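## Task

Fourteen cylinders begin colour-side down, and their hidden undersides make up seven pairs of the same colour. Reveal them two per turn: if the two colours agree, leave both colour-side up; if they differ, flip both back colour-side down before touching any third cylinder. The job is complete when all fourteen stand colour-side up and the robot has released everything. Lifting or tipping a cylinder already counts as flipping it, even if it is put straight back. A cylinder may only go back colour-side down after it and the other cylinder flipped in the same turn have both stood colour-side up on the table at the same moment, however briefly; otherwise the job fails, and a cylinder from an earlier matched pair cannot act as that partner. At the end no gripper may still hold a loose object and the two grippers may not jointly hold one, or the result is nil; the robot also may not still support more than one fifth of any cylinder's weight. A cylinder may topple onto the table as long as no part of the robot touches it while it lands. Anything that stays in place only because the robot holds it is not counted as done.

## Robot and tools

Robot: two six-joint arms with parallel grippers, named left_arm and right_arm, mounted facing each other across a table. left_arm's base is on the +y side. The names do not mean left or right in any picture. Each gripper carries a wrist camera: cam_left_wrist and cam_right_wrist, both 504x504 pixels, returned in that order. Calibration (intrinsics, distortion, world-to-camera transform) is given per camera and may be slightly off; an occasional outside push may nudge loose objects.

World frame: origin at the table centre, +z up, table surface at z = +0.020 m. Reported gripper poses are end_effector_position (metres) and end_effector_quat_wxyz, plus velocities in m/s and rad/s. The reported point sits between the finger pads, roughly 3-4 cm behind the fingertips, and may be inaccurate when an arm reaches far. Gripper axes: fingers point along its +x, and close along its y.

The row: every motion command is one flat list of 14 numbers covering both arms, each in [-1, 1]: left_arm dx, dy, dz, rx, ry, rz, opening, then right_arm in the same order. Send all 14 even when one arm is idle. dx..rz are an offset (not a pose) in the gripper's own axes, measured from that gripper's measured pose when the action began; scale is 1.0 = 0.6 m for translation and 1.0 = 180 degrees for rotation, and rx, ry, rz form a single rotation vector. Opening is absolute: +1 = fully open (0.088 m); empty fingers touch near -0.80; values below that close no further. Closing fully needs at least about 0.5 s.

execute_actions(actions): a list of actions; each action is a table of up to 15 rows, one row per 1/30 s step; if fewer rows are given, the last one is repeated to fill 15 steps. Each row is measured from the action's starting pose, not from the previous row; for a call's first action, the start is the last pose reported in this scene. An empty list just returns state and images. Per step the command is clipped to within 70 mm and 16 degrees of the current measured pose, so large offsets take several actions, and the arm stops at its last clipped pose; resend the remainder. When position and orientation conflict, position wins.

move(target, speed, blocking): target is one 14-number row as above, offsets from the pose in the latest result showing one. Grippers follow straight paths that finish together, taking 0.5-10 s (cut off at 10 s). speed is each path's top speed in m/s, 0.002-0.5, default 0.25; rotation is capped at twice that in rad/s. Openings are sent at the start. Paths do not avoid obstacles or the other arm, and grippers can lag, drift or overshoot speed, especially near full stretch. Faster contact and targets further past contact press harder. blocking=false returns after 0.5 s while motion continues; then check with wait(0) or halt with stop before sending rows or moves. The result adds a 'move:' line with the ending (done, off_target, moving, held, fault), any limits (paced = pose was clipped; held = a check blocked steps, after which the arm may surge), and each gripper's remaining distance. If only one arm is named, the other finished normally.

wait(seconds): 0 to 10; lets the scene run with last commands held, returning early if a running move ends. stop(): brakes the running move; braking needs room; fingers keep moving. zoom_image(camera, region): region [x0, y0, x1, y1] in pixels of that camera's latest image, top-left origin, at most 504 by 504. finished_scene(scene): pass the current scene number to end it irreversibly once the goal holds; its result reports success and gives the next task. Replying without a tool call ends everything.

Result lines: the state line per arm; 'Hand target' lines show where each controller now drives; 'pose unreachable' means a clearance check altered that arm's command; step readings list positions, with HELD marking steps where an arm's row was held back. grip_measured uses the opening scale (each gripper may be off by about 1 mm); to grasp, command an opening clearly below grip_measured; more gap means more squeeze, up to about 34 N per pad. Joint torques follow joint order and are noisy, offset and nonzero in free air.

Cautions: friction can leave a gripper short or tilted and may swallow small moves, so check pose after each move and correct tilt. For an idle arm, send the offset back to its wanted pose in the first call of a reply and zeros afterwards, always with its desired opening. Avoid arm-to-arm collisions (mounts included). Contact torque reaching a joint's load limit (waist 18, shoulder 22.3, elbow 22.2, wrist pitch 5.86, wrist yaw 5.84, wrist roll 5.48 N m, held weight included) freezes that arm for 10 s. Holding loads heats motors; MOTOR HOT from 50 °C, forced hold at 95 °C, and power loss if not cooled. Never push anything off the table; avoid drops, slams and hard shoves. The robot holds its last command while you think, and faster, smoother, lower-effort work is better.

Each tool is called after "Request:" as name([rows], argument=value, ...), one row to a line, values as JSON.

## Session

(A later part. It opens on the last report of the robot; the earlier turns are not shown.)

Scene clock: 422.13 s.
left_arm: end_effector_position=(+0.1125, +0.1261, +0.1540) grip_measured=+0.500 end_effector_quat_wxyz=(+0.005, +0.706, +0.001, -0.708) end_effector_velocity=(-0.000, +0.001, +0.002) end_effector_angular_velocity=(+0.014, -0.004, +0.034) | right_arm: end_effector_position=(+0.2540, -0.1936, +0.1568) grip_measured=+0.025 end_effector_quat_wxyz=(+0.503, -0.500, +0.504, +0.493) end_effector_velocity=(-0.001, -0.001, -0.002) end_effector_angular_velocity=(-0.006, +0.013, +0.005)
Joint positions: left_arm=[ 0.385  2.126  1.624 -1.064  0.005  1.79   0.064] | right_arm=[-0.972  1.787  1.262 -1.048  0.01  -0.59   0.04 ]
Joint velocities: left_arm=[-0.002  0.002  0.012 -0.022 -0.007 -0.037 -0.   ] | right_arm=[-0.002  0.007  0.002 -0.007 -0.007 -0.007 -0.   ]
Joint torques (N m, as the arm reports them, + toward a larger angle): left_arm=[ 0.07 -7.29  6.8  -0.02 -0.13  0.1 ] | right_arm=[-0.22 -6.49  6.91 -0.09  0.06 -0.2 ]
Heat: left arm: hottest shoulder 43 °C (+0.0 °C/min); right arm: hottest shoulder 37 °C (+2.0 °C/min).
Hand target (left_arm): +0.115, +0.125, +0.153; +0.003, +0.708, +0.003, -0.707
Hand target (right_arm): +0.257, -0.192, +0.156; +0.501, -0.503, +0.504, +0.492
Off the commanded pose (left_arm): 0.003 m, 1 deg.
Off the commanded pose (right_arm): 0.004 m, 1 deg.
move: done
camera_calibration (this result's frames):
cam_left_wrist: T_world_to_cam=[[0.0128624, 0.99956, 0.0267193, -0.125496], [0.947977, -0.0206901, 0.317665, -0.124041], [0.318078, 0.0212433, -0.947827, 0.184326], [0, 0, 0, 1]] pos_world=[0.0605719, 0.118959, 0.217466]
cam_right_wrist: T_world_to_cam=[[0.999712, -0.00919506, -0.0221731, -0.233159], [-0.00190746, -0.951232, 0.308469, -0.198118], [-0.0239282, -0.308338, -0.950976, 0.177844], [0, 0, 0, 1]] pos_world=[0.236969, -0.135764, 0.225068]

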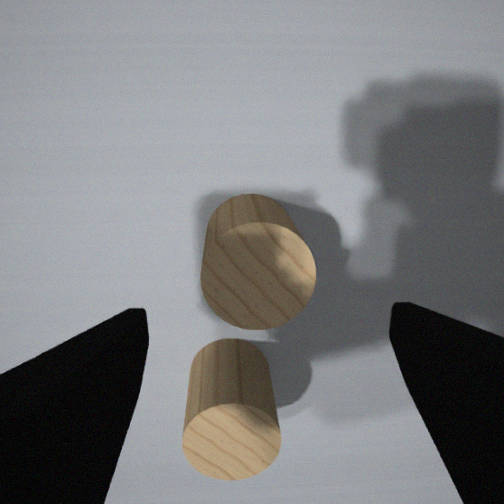

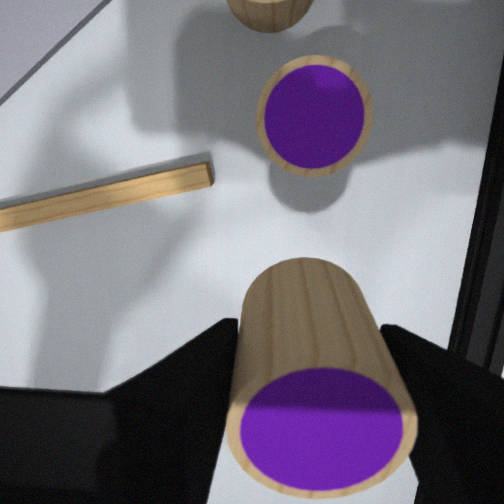

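Request:
move(target=[0.133,-0.002,-0.004,0,0,0,0.5, 0.145,0,0,0,0,0,-0.3], speed=0.07)

Request:
execute_actions([
  [[0,0,0,0,0,0,0.5,0,0,0,0,0,0,0.5]],
  [[0,0,0,0,0,0,0.5,0,0,0,0,0,0,0.5]],
  [[0,0,0,0,0,0,0.5,0,0,0,0,0,0,0.5]],
  [[0,0,0,0,0,0,-0.3,0,0,0,0,0,0,0.5]],
  [[0,0,0,0,0,0,-0.3,0,0,0,0,0,0,0.5]],
])

Request:
move(target=[-0.13,0,0,0,0,0,-0.3, -0.13,0,0,0,0,0,0.5], speed=0.15)

Request:
move(target=[-0.213,0.213,0.197,0,0,0.506,-0.3, -0.2,0.424,0.103,0,-0.495,0,1], speed=0.4)

Scene clock: 426.60 s.
left_arm: end_effector_position=(+0.1144, +0.1252, +0.0787) grip_measured=+0.500 end_effector_quat_wxyz=(+0.009, +0.707, -0.002, -0.708) end_effector_velocity=(-0.004, -0.002, +0.000) end_effector_angular_velocity=(-0.012, +0.020, +0.019) | right_arm: end_effector_position=(+0.2558, -0.1913, +0.0786) grip_measured=+0.025 end_effector_quat_wxyz=(+0.509, -0.499, +0.498, +0.494) end_effector_velocity=(-0.001, -0.004, -0.001) end_effector_angular_velocity=(-0.014, +0.001, -0.010)
Joint positions: left_arm=[ 0.39   2.234  1.478 -0.801  0.005  1.793  0.063] | right_arm=[-0.972  1.912  1.082 -0.727  0.011 -0.59   0.04 ]
Joint velocities: left_arm=[-0.002 -0.002 -0.002  0.007  0.022 -0.022 -0.   ] | right_arm=[-0.002 -0.002 -0.007 -0.007  0.007  0.007 -0.   ]
Joint torques (N m, as the arm reports them, + toward a larger angle): left_arm=[ 0.23 -7.62  4.91  0.42  0.08  0.1 ] | right_arm=[-0.18 -5.97  3.15  1.21 -0.04 -0.07]
Heat: left arm: hottest shoulder 44 °C (+1.0 °C/min); right arm: hottest shoulder 37 °C (+0.0 °C/min).
Hand target (left_arm): +0.115, +0.127, +0.074; +0.005, +0.706, +0.001, -0.709
Hand target (right_arm): +0.254, -0.195, +0.070; +0.503, -0.500, +0.504, +0.493
Off the commanded pose (left_arm): 0.005 m, 1 deg.
Off the commanded pose (right_arm): 0.009 m, 1 deg.
move: off_target (right_arm)
camera_calibration (this result's frames):
cam_left_wrist: T_world_to_cam=[[0.0116694, 0.99978, 0.0174567, -0.121822], [0.947294, -0.016643, 0.319933, -0.102576], [0.320153, 0.0128032, -0.947279, 0.1131], [0, 0, 0, 1]] pos_world=[0.0623816, 0.11864, 0.142081]
cam_right_wrist: T_world_to_cam=[[0.999892, -0.00858432, -0.0119244, -0.23735], [-0.00467947, -0.955369, 0.295379, -0.17083], [-0.0139279, -0.295292, -0.955306, 0.104514], [0, 0, 0, 1]] pos_world=[0.237981, -0.134381, 0.147472]

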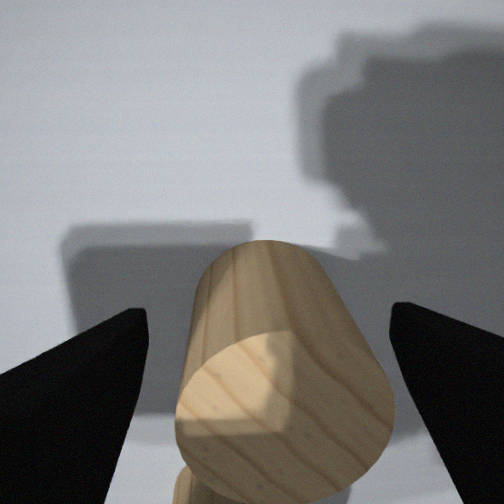

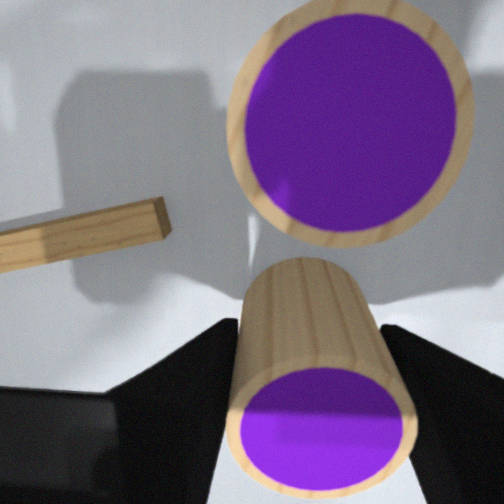

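Scene clock: 429.10 s.
left_arm: end_effector_position=(+0.1145, +0.1252, +0.0785) grip_measured=+0.036 end_effector_quat_wxyz=(+0.009, +0.707, -0.002, -0.708) end_effector_velocity=(-0.002, +0.002, +0.000) end_effector_angular_velocity=(+0.009, -0.005, +0.000) | right_arm: end_effector_position=(+0.2560, -0.1909, +0.0786) grip_measured=+0.500 end_effector_quat_wxyz=(+0.510, -0.499, +0.497, +0.494) end_effector_velocity=(-0.002, -0.002, +0.000) end_effector_angular_velocity=(-0.002, +0.010, -0.010)
Joint positions: left_arm=[ 0.39   2.234  1.478 -0.801  0.005  1.793  0.041] | right_arm=[-0.972  1.912  1.082 -0.725  0.011 -0.59   0.063]
Joint velocities: left_arm=[-0.007 -0.002 -0.002 -0.007 -0.007 -0.007 -0.   ] | right_arm=[-0.002 -0.002 -0.002 -0.007 -0.007  0.007 -0.   ]
Joint torques (N m, as the arm reports them, + toward a larger angle): left_arm=[-0.01 -8.39  5.39  0.22  0.05  0.02] | right_arm=[ 0.07 -8.    4.73  0.11 -0.03 -0.03]
Heat: left arm: hottest shoulder 44 °C (+1.0 °C/min); right arm: hottest shoulder 37 °C (+1.0 °C/min).
Hand target (left_arm): +0.114, +0.125, +0.079; +0.009, +0.707, -0.002, -0.708
Hand target (right_arm): +0.256, -0.191, +0.079; +0.510, -0.499, +0.497, +0.494
Off the commanded pose (left_arm): 0.000 m, 0 deg.
Off the commanded pose (right_arm): 0.000 m, 0 deg.
Step readings (end_effector_position; steps 1 to 15: 1st action; 16 to 30: 2nd action; 31 to 45: 3rd action; 46 to 60: 4th action; 61 to 75: 5th action):
0: left_arm (+0.1144, +0.1252, +0.0787) | right_arm (+0.2558, -0.1913, +0.0786)
1: left_arm (+0.1145, +0.1251, +0.0787) | right_arm (+0.2558, -0.1913, +0.0786)
2: left_arm (+0.1145, +0.1251, +0.0787) | right_arm (+0.2559, -0.1911, +0.0786)
4: left_arm (+0.1145, +0.1251, +0.0787) | right_arm (+0.2563, -0.1905, +0.0785)
8: left_arm (+0.1145, +0.1251, +0.0787) | right_arm (+0.2560, -0.1908, +0.0786)
15: left_arm (+0.1145, +0.1251, +0.0787) | right_arm (+0.2560, -0.1909, +0.0786)
16: left_arm (+0.1145, +0.1251, +0.0787) | right_arm (+0.2560, -0.1909, +0.0786)
17: left_arm (+0.1145, +0.1251, +0.0787) | right_arm (+0.2560, -0.1909, +0.0786)
19: left_arm (+0.1145, +0.1251, +0.0787) | right_arm (+0.2560, -0.1909, +0.0786)
23: left_arm (+0.1145, +0.1251, +0.0787) | right_arm (+0.2560, -0.1909, +0.0786)
30: left_arm (+0.1145, +0.1252, +0.0785) | right_arm (+0.2560, -0.1909, +0.0786)
31: left_arm (+0.1145, +0.1252, +0.0785) | right_arm (+0.2560, -0.1909, +0.0786)
32: left_arm (+0.1145, +0.1252, +0.0785) | right_arm (+0.2560, -0.1909, +0.0786)
34: left_arm (+0.1145, +0.1252, +0.0785) | right_arm (+0.2560, -0.1909, +0.0786)
38: left_arm (+0.1145, +0.1252, +0.0785) | right_arm (+0.2560, -0.1909, +0.0786)
45: left_arm (+0.1145, +0.1252, +0.0785) | right_arm (+0.2560, -0.1909, +0.0786)
46: left_arm (+0.1145, +0.1252, +0.0785) | right_arm (+0.2560, -0.1909, +0.0786)
47: left_arm (+0.1145, +0.1253, +0.0785) | right_arm (+0.2560, -0.1909, +0.0786)
49: left_arm (+0.1145, +0.1252, +0.0785) | right_arm (+0.2560, -0.1909, +0.0786)
53: left_arm (+0.1145, +0.1252, +0.0785) | right_arm (+0.2560, -0.1909, +0.0786)
60: left_arm (+0.1145, +0.1252, +0.0785) | right_arm (+0.2560, -0.1909, +0.0786)
61: left_arm (+0.1145, +0.1252, +0.0785) | right_arm (+0.2560, -0.1909, +0.0786)
62: left_arm (+0.1145, +0.1252, +0.0785) | right_arm (+0.2560, -0.1909, +0.0786)
64: left_arm (+0.1145, +0.1252, +0.0785) | right_arm (+0.2560, -0.1909, +0.0786)
68: left_arm (+0.1145, +0.1252, +0.0785) | right_arm (+0.2560, -0.1909, +0.0786)
75: end_effector_position above
camera_calibration (this result's frames):
cam_left_wrist: T_world_to_cam=[[0.0116694, 0.99978, 0.0174567, -0.121789], [0.947294, -0.016643, 0.319933, -0.102536], [0.320153, 0.0128032, -0.947279, 0.11296], [0, 0, 0, 1]] pos_world=[0.0623889, 0.118609, 0.141935]
cam_right_wrist: T_world_to_cam=[[0.999901, -0.00855798, -0.0111711, -0.237592], [-0.00490043, -0.955895, 0.293668, -0.170382], [-0.0131916, -0.293584, -0.955842, 0.104812], [0, 0, 0, 1]] pos_world=[0.238116, -0.134129, 0.147566]

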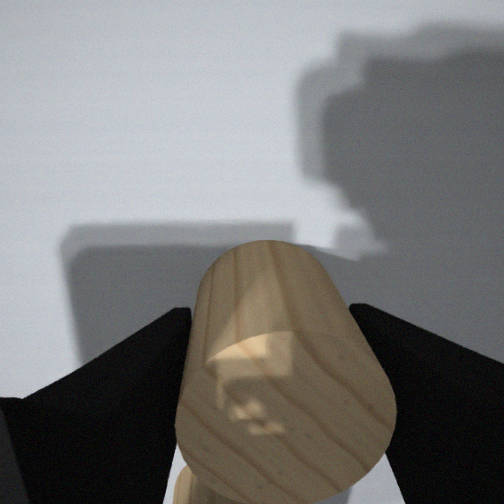

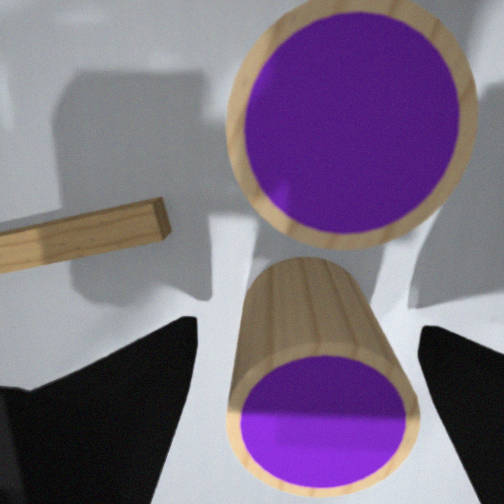

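Scene clock: 430.07 s.
left_arm: end_effector_position=(+0.1135, +0.1291, +0.1485) grip_measured=+0.035 end_effector_quat_wxyz=(+0.002, +0.705, +0.005, -0.709) end_effector_velocity=(+0.002, +0.001, +0.003) end_effector_angular_velocity=(+0.009, -0.005, -0.005) | right_arm: end_effector_position=(+0.2537, -0.1942, +0.1513) grip_measured=+0.500 end_effector_quat_wxyz=(+0.504, -0.500, +0.503, +0.493) end_effector_velocity=(-0.002, -0.002, +0.003) end_effector_angular_velocity=(-0.014, +0.018, -0.010)
Joint positions: left_arm=[ 0.39   2.13   1.609 -1.056  0.005  1.793  0.041] | right_arm=[-0.972  1.789  1.24  -1.023  0.011 -0.59   0.063]
Joint velocities: left_arm=[ 0.002  0.002  0.017 -0.022 -0.007  0.007 -0.   ] | right_arm=[-0.002  0.002  0.017 -0.037 -0.007  0.007 -0.   ]
Joint torques (N m, as the arm reports them, + toward a larger angle): left_arm=[-0.08 -9.71  7.01 -0.06  0.04 -0.01] | right_arm=[ 0.28 -8.53  6.54 -0.16 -0.04  0.04]
Heat: left arm: hottest shoulder 44 °C (+1.0 °C/min); right arm: hottest shoulder 38 °C (+2.0 °C/min).
Hand target (left_arm): +0.114, +0.126, +0.157; +0.009, +0.707, -0.002, -0.708
Hand target (right_arm): +0.255, -0.191, +0.156; +0.510, -0.499, +0.497, +0.494
Off the commanded pose (left_arm): 0.008 m, 1 deg.
Off the commanded pose (right_arm): 0.006 m, 1 deg.
move: done
camera_calibration (this result's frames):
cam_left_wrist: T_world_to_cam=[[0.0117997, 0.999229, 0.0374364, -0.129832], [0.948802, -0.023007, 0.315033, -0.122615], [0.315651, 0.0318024, -0.948342, 0.177754], [0, 0, 0, 1]] pos_world=[0.0617613, 0.121258, 0.212059]
cam_right_wrist: T_world_to_cam=[[0.999759, -0.00876456, -0.0201506, -0.23317], [-0.00217205, -0.951938, 0.306283, -0.196742], [-0.0218666, -0.306165, -0.951727, 0.172435], [0, 0, 0, 1]] pos_world=[0.236457, -0.136536, 0.219672]

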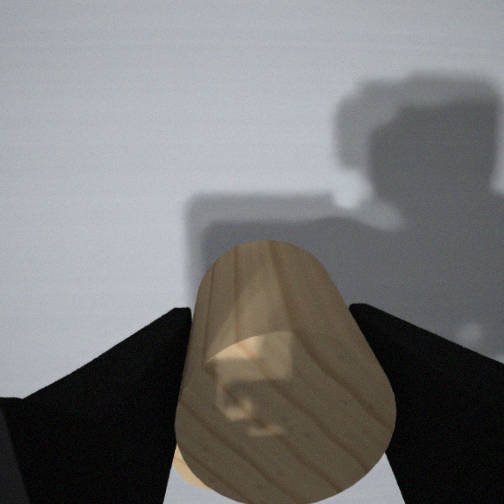

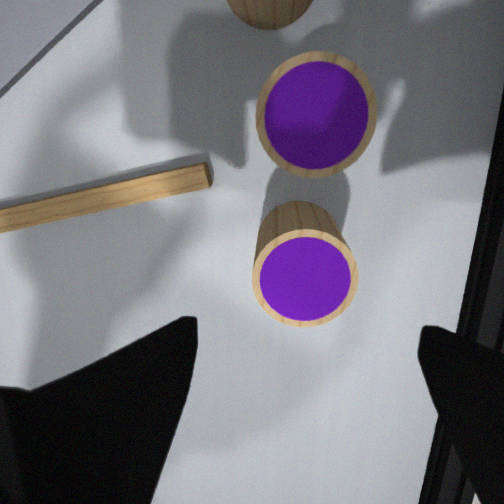

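Scene clock: 432.70 s.
left_arm: end_effector_position=(-0.0027, +0.0029, +0.2739) grip_measured=+0.034 end_effector_quat_wxyz=(+0.502, +0.497, -0.499, -0.502) end_effector_velocity=(+0.002, -0.001, -0.004) end_effector_angular_velocity=(+0.012, +0.036, +0.019) | right_arm: end_effector_position=(-0.0008, -0.1290, +0.2777) grip_measured=+1.000 end_effector_quat_wxyz=(+0.709, +0.006, +0.009, +0.705) end_effector_velocity=(-0.002, +0.000, -0.000) end_effector_angular_velocity=(+0.007, -0.019, +0.010)
Joint positions: left_arm=[ 0.09   1.978  0.932  1.048 -0.065  1.563  0.041] | right_arm=[0.031 1.197 0.293 0.901 0.405 0.023 0.088]
Joint velocities: left_arm=[-0.002  0.007  0.002 -0.007 -0.022 -0.037 -0.   ] | right_arm=[ 0.002  0.012 -0.002  0.022 -0.007 -0.022  0.   ]
Joint torques (N m, as the arm reports them, + toward a larger angle): left_arm=[-0.25 -6.89  7.08  2.11 -0.2   0.06] | right_arm=[ 0.19 -3.04  4.38  1.97  0.08 -0.19]
Heat: left arm: hottest shoulder 45 °C (+2.0 °C/min); right arm: hottest shoulder 37 °C (+1.0 °C/min).
Hand target (left_arm): -0.003, +0.000, +0.276; +0.505, +0.496, -0.501, -0.497
Hand target (right_arm): -0.001, -0.131, +0.270; +0.709, -0.005, +0.010, +0.705
Off the commanded pose (left_arm): 0.004 m, 1 deg.
Off the commanded pose (right_arm): 0.009 m, 2 deg.
move: off_target (right_arm)
camera_calibration (this result's frames):
cam_left_wrist: T_world_to_cam=[[0.0141255, 0.0303011, -0.999441, 0.279778], [0.947113, 0.320068, 0.0230898, 0.0242708], [0.320589, -0.94691, -0.0241774, 0.0870566], [0, 0, 0, 1]] pos_world=[-0.0548486, 0.0661888, 0.281166]
cam_right_wrist: T_world_to_cam=[[0.999597, 0.0233359, -0.016194, 0.0273634], [-0.00834655, -0.303637, -0.952751, 0.259281], [-0.0271504, 0.952502, -0.30332, 0.289492], [0, 0, 0, 1]] pos_world=[-0.0173284, -0.197653, 0.335283]

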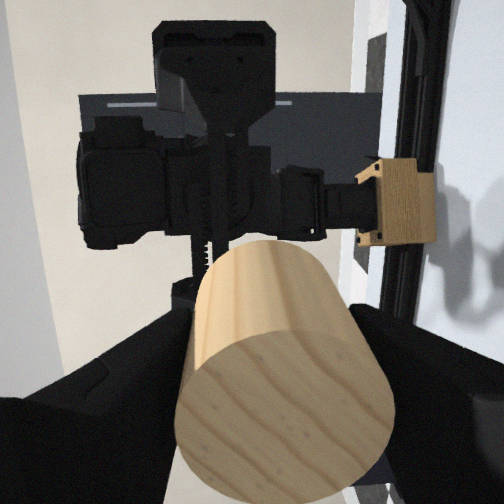

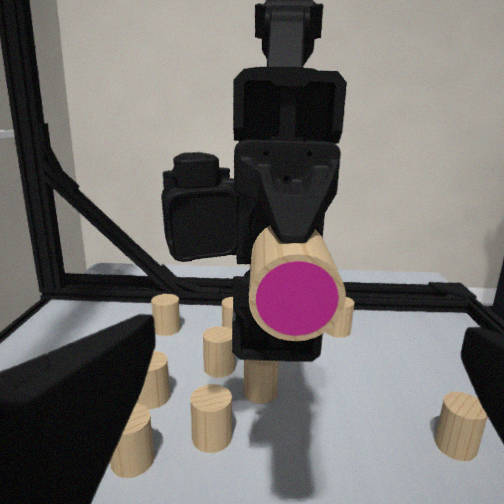

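Request:
move(target=[0,0,0,0,0,0,-0.3, 0.143,0,-0.009,-0.007,0,0.002,1], speed=0.1)

Request:
execute_actions([
  [[0,0,0,0,0,0,-0.3,0,0,0,0,0,0,-0.3]],
  [[0,0,0,0,0,0,-0.3,0,0,0,0,0,0,-0.3]],
  [[0,0,0,0,0,0,1,0,0,0,0,0,0,-0.3]],
])

Request:
move(target=[-0.1,0,0,0.004,0.002,0,1, -0.1,0,0,0,0,0,-0.3], speed=0.15)

Request:
move(target=[-0.085,-0.196,-0.318,0,0,-0.497,0.5, -0.187,-0.287,-0.198,0,0.504,0,-0.3], speed=0.4)

Scene clock: 438.13 s.
left_arm: end_effector_position=(-0.0029, +0.0027, +0.2734) grip_measured=+0.034 end_effector_quat_wxyz=(+0.502, +0.498, -0.499, -0.502) end_effector_velocity=(-0.000, +0.001, -0.001) end_effector_angular_velocity=(+0.007, +0.021, +0.005) | right_arm: end_effector_position=(-0.0003, -0.0467, +0.2718) grip_measured=+1.000 end_effector_quat_wxyz=(+0.707, -0.000, +0.003, +0.707) end_effector_velocity=(-0.001, +0.002, +0.005) end_effector_angular_velocity=(+0.021, -0.001, +0.005)
Joint positions: left_arm=[ 0.09   1.98   0.932  1.049 -0.065  1.564  0.041] | right_arm=[-0.094  1.58   0.548  1.027  0.274  0.005  0.088]
Joint velocities: left_arm=[-0.002 -0.002 -0.002 -0.007 -0.007 -0.022 -0.   ] | right_arm=[-0.002  0.007  0.007  0.022 -0.007 -0.007  0.   ]
Joint torques (N m, as the arm reports them, + toward a larger angle): left_arm=[-0.06 -7.75  5.92  1.71 -0.02 -0.06] | right_arm=[-0.31 -5.07  6.82  1.97 -0.09 -0.2 ]
Heat: left arm: hottest shoulder 44 °C (+1.0 °C/min); right arm: hottest shoulder 37 °C (+1.0 °C/min).
Hand target (left_arm): -0.003, +0.003, +0.274; +0.502, +0.497, -0.499, -0.502
Hand target (right_arm): -0.000, -0.043, +0.272; +0.707, -0.002, +0.000, +0.707
Off the commanded pose (left_arm): 0.001 m, 0 deg.
Off the commanded pose (right_arm): 0.003 m, 0 deg.
move: done
camera_calibration (this result's frames):
cam_left_wrist: T_world_to_cam=[[0.0145692, 0.031056, -0.999411, 0.279251], [0.947225, 0.31969, 0.0237426, 0.0243513], [0.320239, -0.947013, -0.0247593, 0.0871251], [0, 0, 0, 1]] pos_world=[-0.0550355, 0.0660513, 0.280666]
cam_right_wrist: T_world_to_cam=[[0.999576, 0.029115, 0.000678741, 0.0205848], [0.00951705, -0.304536, -0.952453, 0.278603], [-0.027524, 0.952056, -0.304683, 0.209694], [0, 0, 0, 1]] pos_world=[-0.017456, -0.115395, 0.329232]

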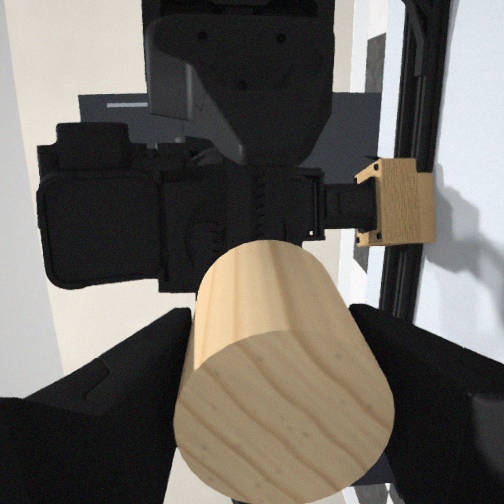

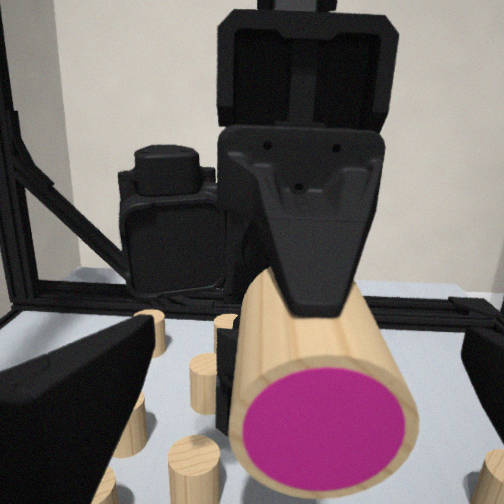

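Scene clock: 439.63 s.
left_arm: end_effector_position=(-0.0030, +0.0027, +0.2734) grip_measured=+1.000 end_effector_quat_wxyz=(+0.502, +0.497, -0.499, -0.502) end_effector_velocity=(-0.000, +0.002, -0.003) end_effector_angular_velocity=(+0.012, +0.007, +0.005) | right_arm: end_effector_position=(-0.0003, -0.0466, +0.2718) grip_measured=+0.026 end_effector_quat_wxyz=(+0.707, -0.000, +0.003, +0.707) end_effector_velocity=(+0.000, -0.000, -0.005) end_effector_angular_velocity=(-0.021, +0.001, +0.005)
Joint positions: left_arm=[ 0.09   1.98   0.932  1.049 -0.065  1.564  0.088] | right_arm=[-0.094  1.58   0.549  1.027  0.274  0.005  0.04 ]
Joint velocities: left_arm=[-0.002 -0.002 -0.007 -0.007 -0.007 -0.007  0.   ] | right_arm=[-0.002 -0.002 -0.002 -0.022 -0.007  0.007 -0.   ]
Joint torques (N m, as the arm reports them, + toward a larger angle): left_arm=[-0.02 -7.56  5.89  1.74 -0.01 -0.05] | right_arm=[ 0.09 -6.22  5.55  1.82  0.01 -0.01]
Heat: left arm: hottest shoulder 45 °C (+2.0 °C/min); right arm: hottest shoulder 37 °C (+1.0 °C/min).
Hand target (left_arm): -0.003, +0.003, +0.273; +0.502, +0.497, -0.499, -0.502
Hand target (right_arm): -0.000, -0.047, +0.272; +0.707, -0.000, +0.003, +0.707
Off the commanded pose (left_arm): 0.000 m, 0 deg.
Off the commanded pose (right_arm): 0.000 m, 0 deg.
Step readings (end_effector_position; steps 1 to 15: 1st action; 16 to 30: 2nd action; 31 to 45: 3rd action):
0: left_arm (-0.0029, +0.0027, +0.2734) | right_arm (-0.0003, -0.0467, +0.2718)
1: left_arm (-0.0029, +0.0027, +0.2734) | right_arm (-0.0003, -0.0467, +0.2720)
2: left_arm (-0.0029, +0.0027, +0.2734) | right_arm (-0.0003, -0.0466, +0.2718)
4: left_arm (-0.0029, +0.0027, +0.2734) | right_arm (-0.0003, -0.0466, +0.2718)
8: left_arm (-0.0029, +0.0027, +0.2734) | right_arm (-0.0003, -0.0466, +0.2718)
15: left_arm (-0.0030, +0.0027, +0.2734) | right_arm (-0.0003, -0.0466, +0.2718)
16: left_arm (-0.0030, +0.0027, +0.2734) | right_arm (-0.0003, -0.0466, +0.2718)
17: left_arm (-0.0030, +0.0027, +0.2734) | right_arm (-0.0003, -0.0466, +0.2718)
19: left_arm (-0.0030, +0.0027, +0.2734) | right_arm (-0.0003, -0.0466, +0.2718)
23: left_arm (-0.0030, +0.0027, +0.2734) | right_arm (-0.0003, -0.0467, +0.2720)
30: left_arm (-0.0030, +0.0027, +0.2734) | right_arm (-0.0003, -0.0467, +0.2720)
31: left_arm (-0.0030, +0.0027, +0.2734) | right_arm (-0.0003, -0.0467, +0.2720)
32: left_arm (-0.0030, +0.0027, +0.2734) | right_arm (-0.0003, -0.0467, +0.2720)
34: left_arm (-0.0030, +0.0027, +0.2735) | right_arm (-0.0003, -0.0466, +0.2718)
38: left_arm (-0.0030, +0.0027, +0.2735) | right_arm (-0.0003, -0.0466, +0.2718)
45: end_effector_position above
camera_calibration (this result's frames):
cam_left_wrist: T_world_to_cam=[[0.0145815, 0.0310504, -0.999411, 0.279252], [0.947347, 0.319328, 0.023743, 0.0244069], [0.319878, -0.947135, -0.0247592, 0.0871427], [0, 0, 0, 1]] pos_world=[-0.0550687, 0.0660713, 0.280666]
cam_right_wrist: T_world_to_cam=[[0.999576, 0.029115, 0.000678741, 0.0206093], [0.00951705, -0.304536, -0.952453, 0.278631], [-0.027524, 0.952056, -0.304683, 0.2096], [0, 0, 0, 1]] pos_world=[-0.0174833, -0.115298, 0.329231]

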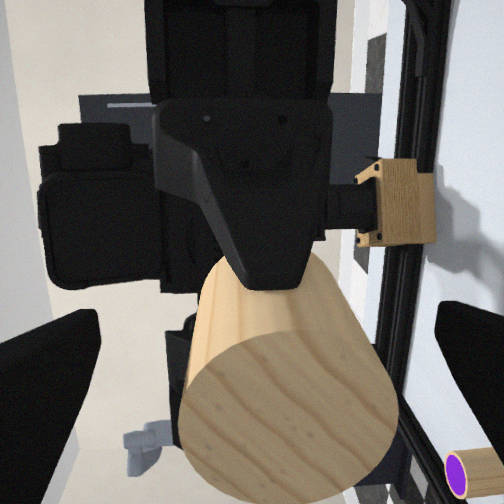

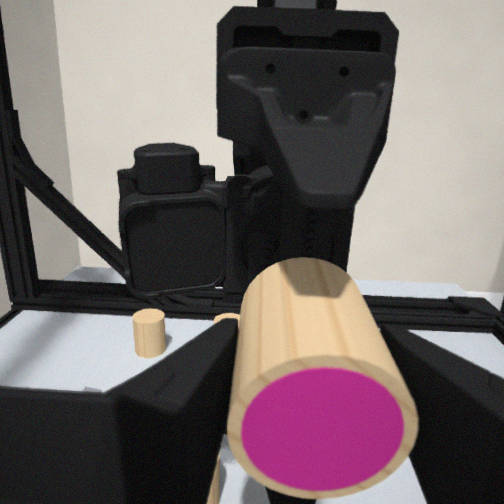

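Scene clock: 440.53 s.
left_arm: end_effector_position=(-0.0031, +0.0605, +0.2696) grip_measured=+1.000 end_effector_quat_wxyz=(+0.497, +0.503, -0.498, -0.501) end_effector_velocity=(+0.000, +0.003, -0.001) end_effector_angular_velocity=(+0.007, -0.008, +0.005) | right_arm: end_effector_position=(-0.0007, -0.1035, +0.2740) grip_measured=+0.026 end_effector_quat_wxyz=(+0.707, +0.002, +0.002, +0.707) end_effector_velocity=(+0.003, -0.003, -0.004) end_effector_angular_velocity=(-0.016, -0.028, -0.010)
Joint positions: left_arm=[ 0.076  1.819  0.68   1.131 -0.082  1.573  0.088] | right_arm=[-0.02   1.343  0.357  0.986  0.348  0.005  0.04 ]
Joint velocities: left_arm=[-0.002 -0.012 -0.012 -0.007 -0.007  0.007  0.   ] | right_arm=[-0.002 -0.017 -0.012 -0.022  0.007 -0.022 -0.   ]
Joint torques (N m, as the arm reports them, + toward a larger angle): left_arm=[-0.19 -7.45  4.87  2.02 -0.2   0.05] | right_arm=[ 0.28 -5.31  4.4   1.74  0.12  0.01]
Heat: left arm: hottest shoulder 45 °C (+2.0 °C/min); right arm: hottest shoulder 37 °C (+1.0 °C/min).
Hand target (left_arm): -0.003, +0.063, +0.273; +0.500, +0.502, -0.500, -0.497
Hand target (right_arm): -0.000, -0.107, +0.272; +0.707, +0.000, +0.003, +0.707
Off the commanded pose (left_arm): 0.004 m, 1 deg.
Off the commanded pose (right_arm): 0.004 m, 0 deg.
move: done
camera_calibration (this result's frames):
cam_left_wrist: T_world_to_cam=[[0.0240467, 0.0409742, -0.998871, 0.272926], [0.946216, 0.321531, 0.0359684, 0.00273844], [0.322641, -0.946012, -0.0310387, 0.1434], [0, 0, 0, 1]] pos_world=[-0.0554208, 0.123594, 0.27697]
cam_right_wrist: T_world_to_cam=[[0.999565, 0.0294955, -0.00019496, 0.0229101], [0.00869652, -0.301017, -0.953579, 0.264088], [-0.028185, 0.953163, -0.301142, 0.263496], [0, 0, 0, 1]] pos_world=[-0.0177702, -0.172335, 0.331183]

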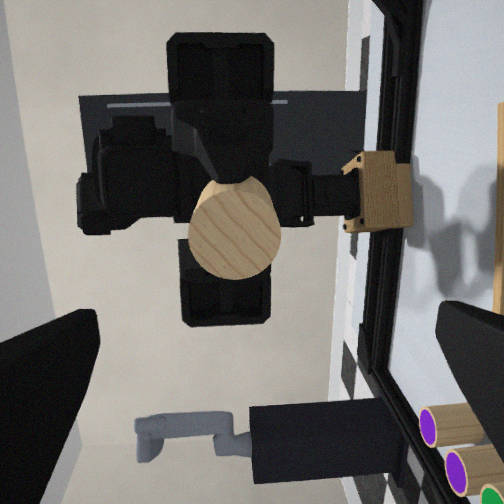

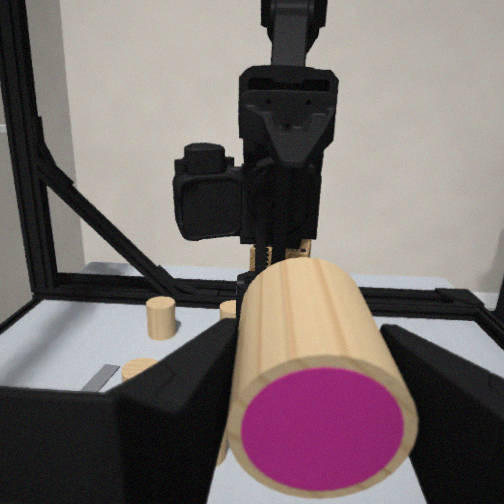

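Scene clock: 443.17 s.
left_arm: end_effector_position=(+0.1863, +0.1134, +0.1548) grip_measured=+0.500 end_effector_quat_wxyz=(+0.007, +0.707, +0.000, -0.708) end_effector_velocity=(-0.001, +0.003, -0.003) end_effector_angular_velocity=(+0.028, +0.003, +0.005) | right_arm: end_effector_position=(+0.1698, -0.2173, +0.1554) grip_measured=+0.026 end_effector_quat_wxyz=(+0.501, -0.502, +0.504, +0.493) end_effector_velocity=(-0.001, -0.002, +0.000) end_effector_angular_velocity=(-0.004, +0.009, -0.010)
Joint positions: left_arm=[ 0.543  2.26   1.846 -1.148  0.005  1.947  0.064] | right_arm=[-0.753  1.566  1.009 -1.023  0.01  -0.374  0.04 ]
Joint velocities: left_arm=[-0.002  0.012  0.007 -0.022 -0.007 -0.007 -0.   ] | right_arm=[-0.002 -0.002 -0.002 -0.007 -0.007  0.007 -0.   ]
Joint torques (N m, as the arm reports them, + toward a larger angle): left_arm=[ 0.19 -8.14  7.01 -0.02 -0.15  0.11] | right_arm=[-0.27 -4.94  6.86 -0.11  0.09 -0.2 ]
Heat: left arm: hottest shoulder 45 °C (+3.0 °C/min); right arm: hottest shoulder 36 °C (-1.0 °C/min).
Hand target (left_arm): +0.188, +0.113, +0.153; +0.004, +0.708, +0.002, -0.706
Hand target (right_arm): +0.172, -0.215, +0.156; +0.500, -0.504, +0.503, +0.493
Off the commanded pose (left_arm): 0.003 m, 1 deg.
Off the commanded pose (right_arm): 0.002 m, 1 deg.
move: done
camera_calibration (this result's frames):
cam_left_wrist: T_world_to_cam=[[0.0112665, 0.999667, 0.0231954, -0.11298], [0.947192, -0.0181037, 0.320154, -0.195009], [0.320468, 0.0183635, -0.947081, 0.161664], [0, 0, 0, 1]] pos_world=[0.134175, 0.106444, 0.218162]
cam_right_wrist: T_world_to_cam=[[0.99971, -0.00582921, -0.0233459, -0.148282], [0.00173761, -0.950192, 0.31166, -0.221332], [-0.0239998, -0.31161, -0.949907, 0.166348], [0, 0, 0, 1]] pos_world=[0.152616, -0.159336, 0.223534]

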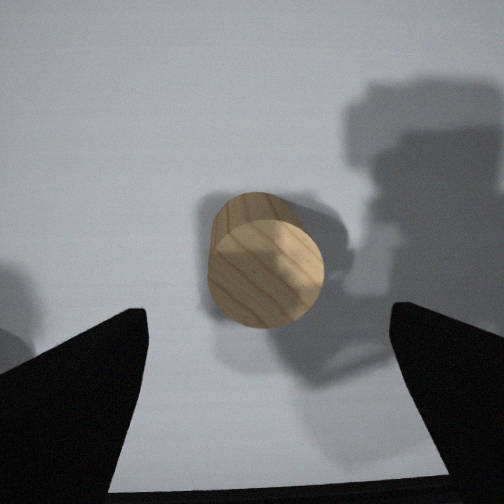

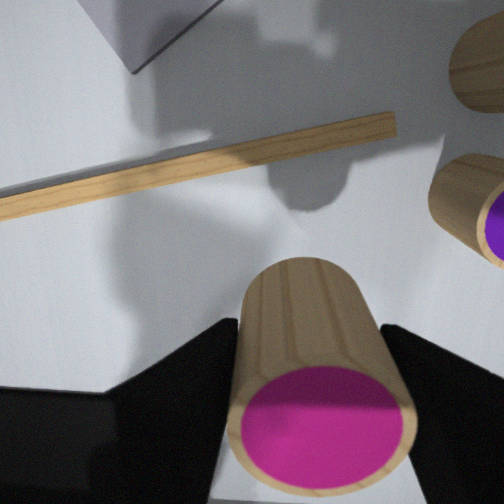

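Request:
move(target=[0.133,-0.007,-0.004,0,0,0,0.5, 0.146,0,0,0,0,0,-0.3], speed=0.07)

Request:
execute_actions([
  [[0,0,0,0,0,0,-0.3,0,0,0,0,0,0,0.5]],
  [[0,0,0,0,0,0,-0.3,0,0,0,0,0,0,0.5]],
])

Request:
move(target=[-0.13,0,0,0,0,0,-0.3, -0.13,0,0,0,0,0,0.5], speed=0.15)

Request:
move(target=[-0.213,0.196,0.32,0,0,0.506,-0.3, -0.205,0.283,0.142,0,-0.497,0,1], speed=0.4)

Scene clock: 450.53 s.
left_arm: end_effector_position=(+0.1885, +0.1151, +0.0798) grip_measured=+0.500 end_effector_quat_wxyz=(+0.011, +0.708, -0.003, -0.706) end_effector_velocity=(-0.000, +0.000, -0.001) end_effector_angular_velocity=(+0.001, -0.008, +0.005) | right_arm: end_effector_position=(+0.1707, -0.2155, +0.0761) grip_measured=+0.025 end_effector_quat_wxyz=(+0.506, -0.500, +0.500, +0.495) end_effector_velocity=(-0.002, -0.000, -0.001) end_effector_angular_velocity=(+0.005, +0.006, -0.005)
Joint positions: left_arm=[ 0.549  2.341  1.674 -0.885  0.005  1.952  0.063] | right_arm=[-0.753  1.717  0.815 -0.663  0.01  -0.374  0.04 ]
Joint velocities: left_arm=[-0.002 -0.002 -0.007  0.007 -0.007 -0.007 -0.   ] | right_arm=[ 0.002 -0.002 -0.007  0.007 -0.007  0.007 -0.   ]
Joint torques (N m, as the arm reports them, + toward a larger angle): left_arm=[ 0.24 -8.36  4.98  0.42  0.06  0.11] | right_arm=[-0.23 -4.19  2.69  1.76 -0.02 -0.09]
Heat: left arm: hottest shoulder 45 °C (+4.0 °C/min); right arm: hottest shoulder 36 °C (-4.0 °C/min).
Hand target (left_arm): +0.189, +0.117, +0.075; +0.007, +0.707, +0.000, -0.708
Hand target (right_arm): +0.170, -0.219, +0.068; +0.501, -0.502, +0.504, +0.493
Off the commanded pose (left_arm): 0.005 m, 1 deg.
Off the commanded pose (right_arm): 0.009 m, 1 deg.
move: off_target (right_arm)
camera_calibration (this result's frames):
cam_left_wrist: T_world_to_cam=[[0.0104297, 0.999852, 0.0137164, -0.112035], [0.945921, -0.0143131, 0.32408, -0.173575], [0.324229, 0.00959461, -0.94593, 0.0901291], [0, 0, 0, 1]] pos_world=[0.136134, 0.108669, 0.143045]
cam_right_wrist: T_world_to_cam=[[0.99982, -0.00555802, -0.0181241, -0.151349], [0.000119558, -0.954187, 0.299211, -0.194465], [-0.0189568, -0.29916, -0.954015, 0.093764], [0, 0, 0, 1]] pos_world=[0.153123, -0.158346, 0.144895]

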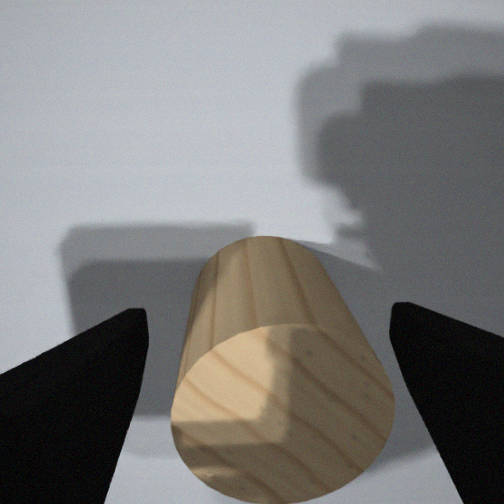

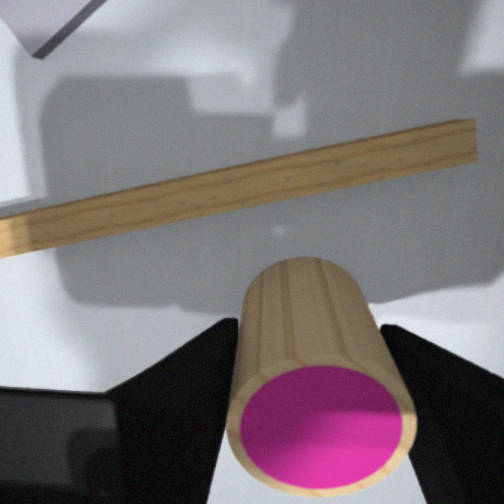

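Scene clock: 451.53 s.
left_arm: end_effector_position=(+0.1885, +0.1153, +0.0798) grip_measured=+0.037 end_effector_quat_wxyz=(+0.010, +0.708, -0.002, -0.706) end_effector_velocity=(-0.002, +0.005, +0.000) end_effector_angular_velocity=(+0.023, +0.002, -0.010) | right_arm: end_effector_position=(+0.1708, -0.2149, +0.0762) grip_measured=+0.500 end_effector_quat_wxyz=(+0.507, -0.499, +0.499, +0.495) end_effector_velocity=(-0.003, -0.001, +0.001) end_effector_angular_velocity=(+0.006, +0.021, +0.005)
Joint positions: left_arm=[ 0.549  2.341  1.674 -0.886  0.004  1.952  0.041] | right_arm=[-0.753  1.717  0.815 -0.661  0.009 -0.374  0.063]
Joint velocities: left_arm=[-0.002 -0.002 -0.002 -0.022 -0.007  0.007 -0.   ] | right_arm=[-0.002 -0.007 -0.002 -0.007 -0.022 -0.007  0.   ]
Joint torques (N m, as the arm reports them, + toward a larger angle): left_arm=[ 0.05 -9.33  5.46  0.21  0.08  0.04] | right_arm=[ 0.07 -6.31  4.48  0.12 -0.03 -0.01]
Heat: left arm: hottest shoulder 45 °C (+4.0 °C/min); right arm: hottest shoulder 36 °C (-3.0 °C/min).
Hand target (left_arm): +0.188, +0.115, +0.080; +0.010, +0.708, -0.002, -0.706
Hand target (right_arm): +0.171, -0.215, +0.076; +0.507, -0.499, +0.499, +0.495
Off the commanded pose (left_arm): 0.000 m, 0 deg.
Off the commanded pose (right_arm): 0.000 m, 0 deg.
Step readings (end_effector_position; steps 1 to 15: 1st action; 16 to 30: 2nd action):
0: left_arm (+0.1885, +0.1151, +0.0798) | right_arm (+0.1707, -0.2155, +0.0761)
1: left_arm (+0.1885, +0.1151, +0.0798) | right_arm (+0.1707, -0.2154, +0.0762)
2: left_arm (+0.1885, +0.1151, +0.0798) | right_arm (+0.1708, -0.2151, +0.0763)
4: left_arm (+0.1885, +0.1151, +0.0798) | right_arm (+0.1712, -0.2139, +0.0762)
8: left_arm (+0.1885, +0.1153, +0.0798) | right_arm (+0.1709, -0.2146, +0.0762)
15: left_arm (+0.1885, +0.1153, +0.0798) | right_arm (+0.1708, -0.2149, +0.0762)
16: left_arm (+0.1885, +0.1153, +0.0798) | right_arm (+0.1708, -0.2149, +0.0762)
17: left_arm (+0.1885, +0.1153, +0.0798) | right_arm (+0.1708, -0.2149, +0.0762)
19: left_arm (+0.1885, +0.1153, +0.0798) | right_arm (+0.1708, -0.2149, +0.0762)
23: left_arm (+0.1885, +0.1153, +0.0798) | right_arm (+0.1708, -0.2149, +0.0762)
30: end_effector_position above
camera_calibration (this result's frames):
cam_left_wrist: T_world_to_cam=[[0.0104124, 0.999832, 0.0150682, -0.112412], [0.945835, -0.0147377, 0.324313, -0.173533], [0.324481, 0.0108752, -0.94583, 0.0899151], [0, 0, 0, 1]] pos_world=[0.136128, 0.108857, 0.143017]
cam_right_wrist: T_world_to_cam=[[0.999832, -0.0055089, -0.0174891, -0.151535], [-0.0000715885, -0.954967, 0.296712, -0.193937], [-0.0183361, -0.296661, -0.954807, 0.0945045], [0, 0, 0, 1]] pos_world=[0.153228, -0.158003, 0.145127]

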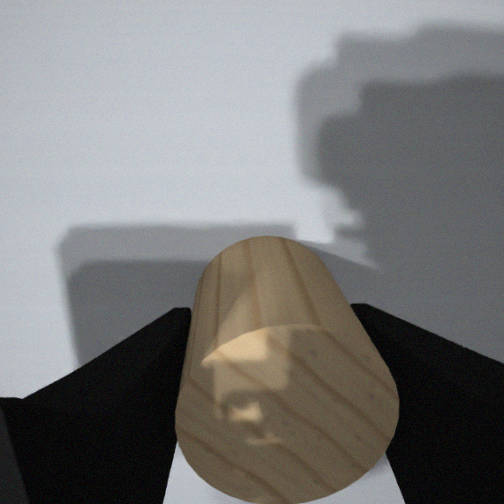

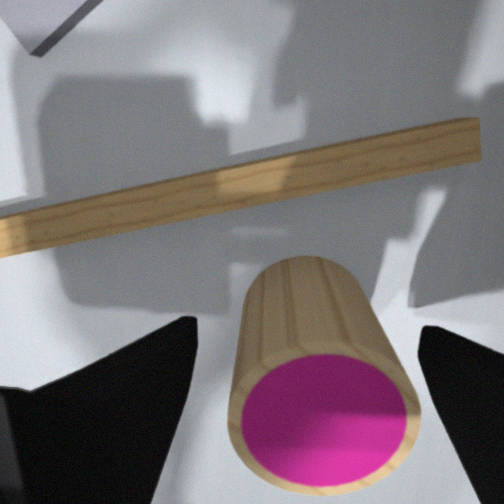

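Scene clock: 452.50 s.
left_arm: end_effector_position=(+0.1869, +0.1191, +0.1493) grip_measured=+0.036 end_effector_quat_wxyz=(+0.003, +0.705, +0.005, -0.709) end_effector_velocity=(+0.001, +0.002, +0.004) end_effector_angular_velocity=(+0.010, -0.004, +0.010) | right_arm: end_effector_position=(+0.1695, -0.2182, +0.1494) grip_measured=+0.500 end_effector_quat_wxyz=(+0.501, -0.501, +0.504, +0.493) end_effector_velocity=(-0.001, -0.002, +0.002) end_effector_angular_velocity=(-0.009, +0.012, +0.019)
Joint positions: left_arm=[ 0.549  2.254  1.813 -1.134  0.004  1.952  0.041] | right_arm=[-0.753  1.57   0.988 -0.997  0.009 -0.374  0.063]
Joint velocities: left_arm=[ 0.002 -0.002  0.012 -0.022 -0.007 -0.007 -0.   ] | right_arm=[-0.002 -0.002  0.007 -0.022 -0.007 -0.022 -0.   ]
Joint torques (N m, as the arm reports them, + toward a larger angle): left_arm=[ -0.1  -10.29   6.99  -0.08   0.04   0.02] | right_arm=[ 0.27 -6.73  6.64 -0.09 -0.03  0.05]
Heat: left arm: hottest shoulder 46 °C (+5.1 °C/min); right arm: hottest shoulder 36 °C (-3.0 °C/min).
Hand target (left_arm): +0.188, +0.116, +0.158; +0.010, +0.708, -0.002, -0.706
Hand target (right_arm): +0.170, -0.215, +0.154; +0.506, -0.499, +0.499, +0.495
Off the commanded pose (left_arm): 0.009 m, 1 deg.
Off the commanded pose (right_arm): 0.006 m, 1 deg.
move: off_target (left_arm)
camera_calibration (this result's frames):
cam_left_wrist: T_world_to_cam=[[0.0106107, 0.999353, 0.0343624, -0.1201], [0.948406, -0.0209479, 0.316366, -0.193074], [0.316882, 0.0292326, -0.948014, 0.155651], [0, 0, 0, 1]] pos_world=[0.135064, 0.111428, 0.212769]
cam_right_wrist: T_world_to_cam=[[0.999709, -0.00581265, -0.0234222, -0.148118], [0.00175674, -0.950456, 0.310854, -0.22019], [-0.0240687, -0.310805, -0.950169, 0.160601], [0, 0, 0, 1]] pos_world=[0.152327, -0.160227, 0.217576]

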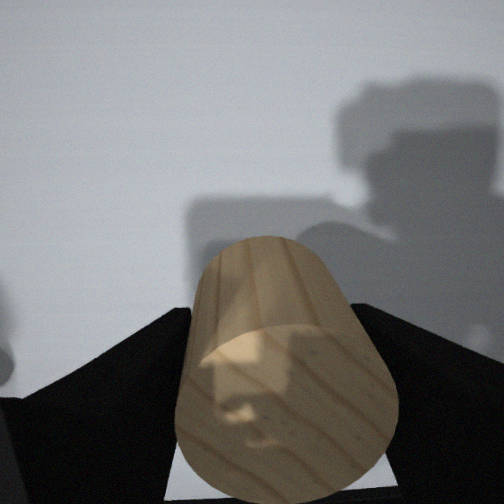

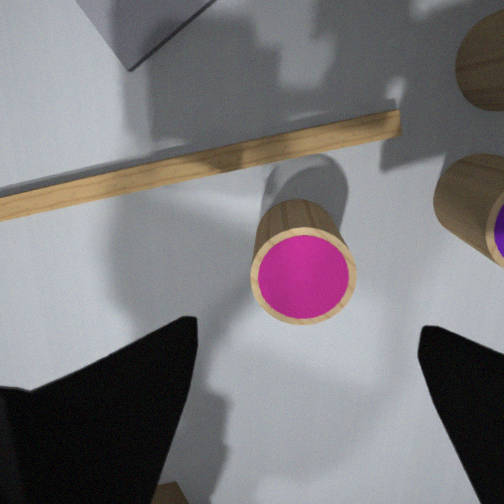

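Scene clock: 455.13 s.
left_arm: end_effector_position=(-0.0033, +0.0028, +0.2755) grip_measured=+0.034 end_effector_quat_wxyz=(+0.503, +0.497, -0.499, -0.501) end_effector_velocity=(-0.000, +0.000, -0.003) end_effector_angular_velocity=(+0.002, -0.007, +0.015) | right_arm: end_effector_position=(-0.0003, -0.1299, +0.2792) grip_measured=+1.000 end_effector_quat_wxyz=(+0.708, +0.007, +0.009, +0.706) end_effector_velocity=(+0.002, +0.001, -0.000) end_effector_angular_velocity=(+0.007, -0.019, -0.010)
Joint positions: left_arm=[ 0.089  1.976  0.933  1.048 -0.068  1.564  0.041] | right_arm=[0.027 1.184 0.293 0.889 0.398 0.024 0.088]
Joint velocities: left_arm=[-0.007  0.007 -0.002  0.007 -0.022  0.007 -0.   ] | right_arm=[-0.002  0.012 -0.002  0.022  0.007 -0.022  0.   ]
Joint torques (N m, as the arm reports them, + toward a larger angle): left_arm=[-0.34 -6.79  7.1   2.11 -0.15  0.02] | right_arm=[ 0.37 -2.65  4.46  1.93  0.13 -0.24]
Heat: left arm: hottest shoulder 46 °C (+5.0 °C/min); right arm: hottest shoulder 36 °C (-3.0 °C/min).
Hand target (left_arm): -0.004, +0.000, +0.278; +0.506, +0.496, -0.501, -0.497
Hand target (right_arm): -0.000, -0.132, +0.271; +0.708, -0.004, +0.010, +0.706
Off the commanded pose (left_arm): 0.004 m, 1 deg.
Off the commanded pose (right_arm): 0.009 m, 2 deg.
move: off_target (right_arm)
camera_calibration (this result's frames):
cam_left_wrist: T_world_to_cam=[[0.0142578, 0.0272746, -0.999526, 0.281391], [0.946742, 0.321222, 0.0222702, 0.0249913], [0.321677, -0.946611, -0.0212421, 0.0863767], [0, 0, 0, 1]] pos_world=[-0.0554577, 0.0660626, 0.282536]
cam_right_wrist: T_world_to_cam=[[0.999476, 0.0267811, -0.0181547, 0.0279314], [-0.00920155, -0.302664, -0.953053, 0.260714], [-0.0310186, 0.952721, -0.302259, 0.290527], [0, 0, 0, 1]] pos_world=[-0.016506, -0.19863, 0.336796]

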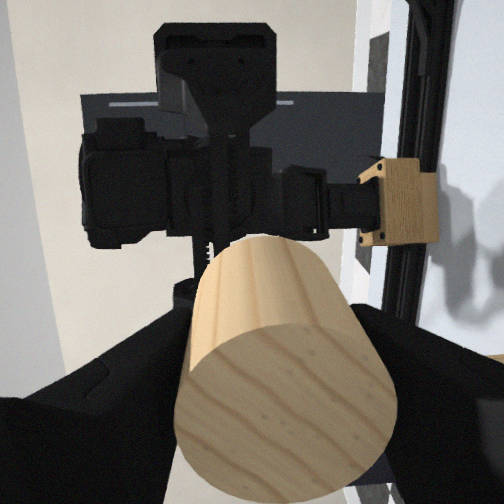

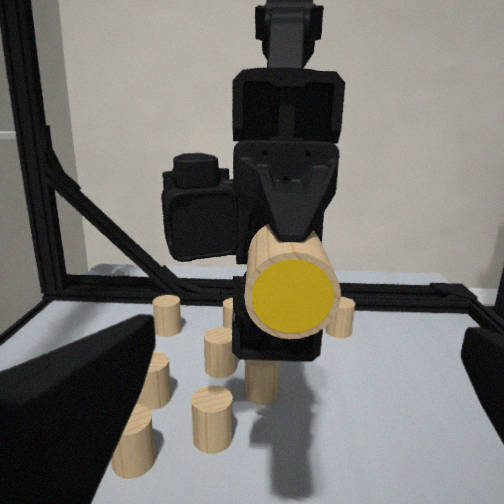

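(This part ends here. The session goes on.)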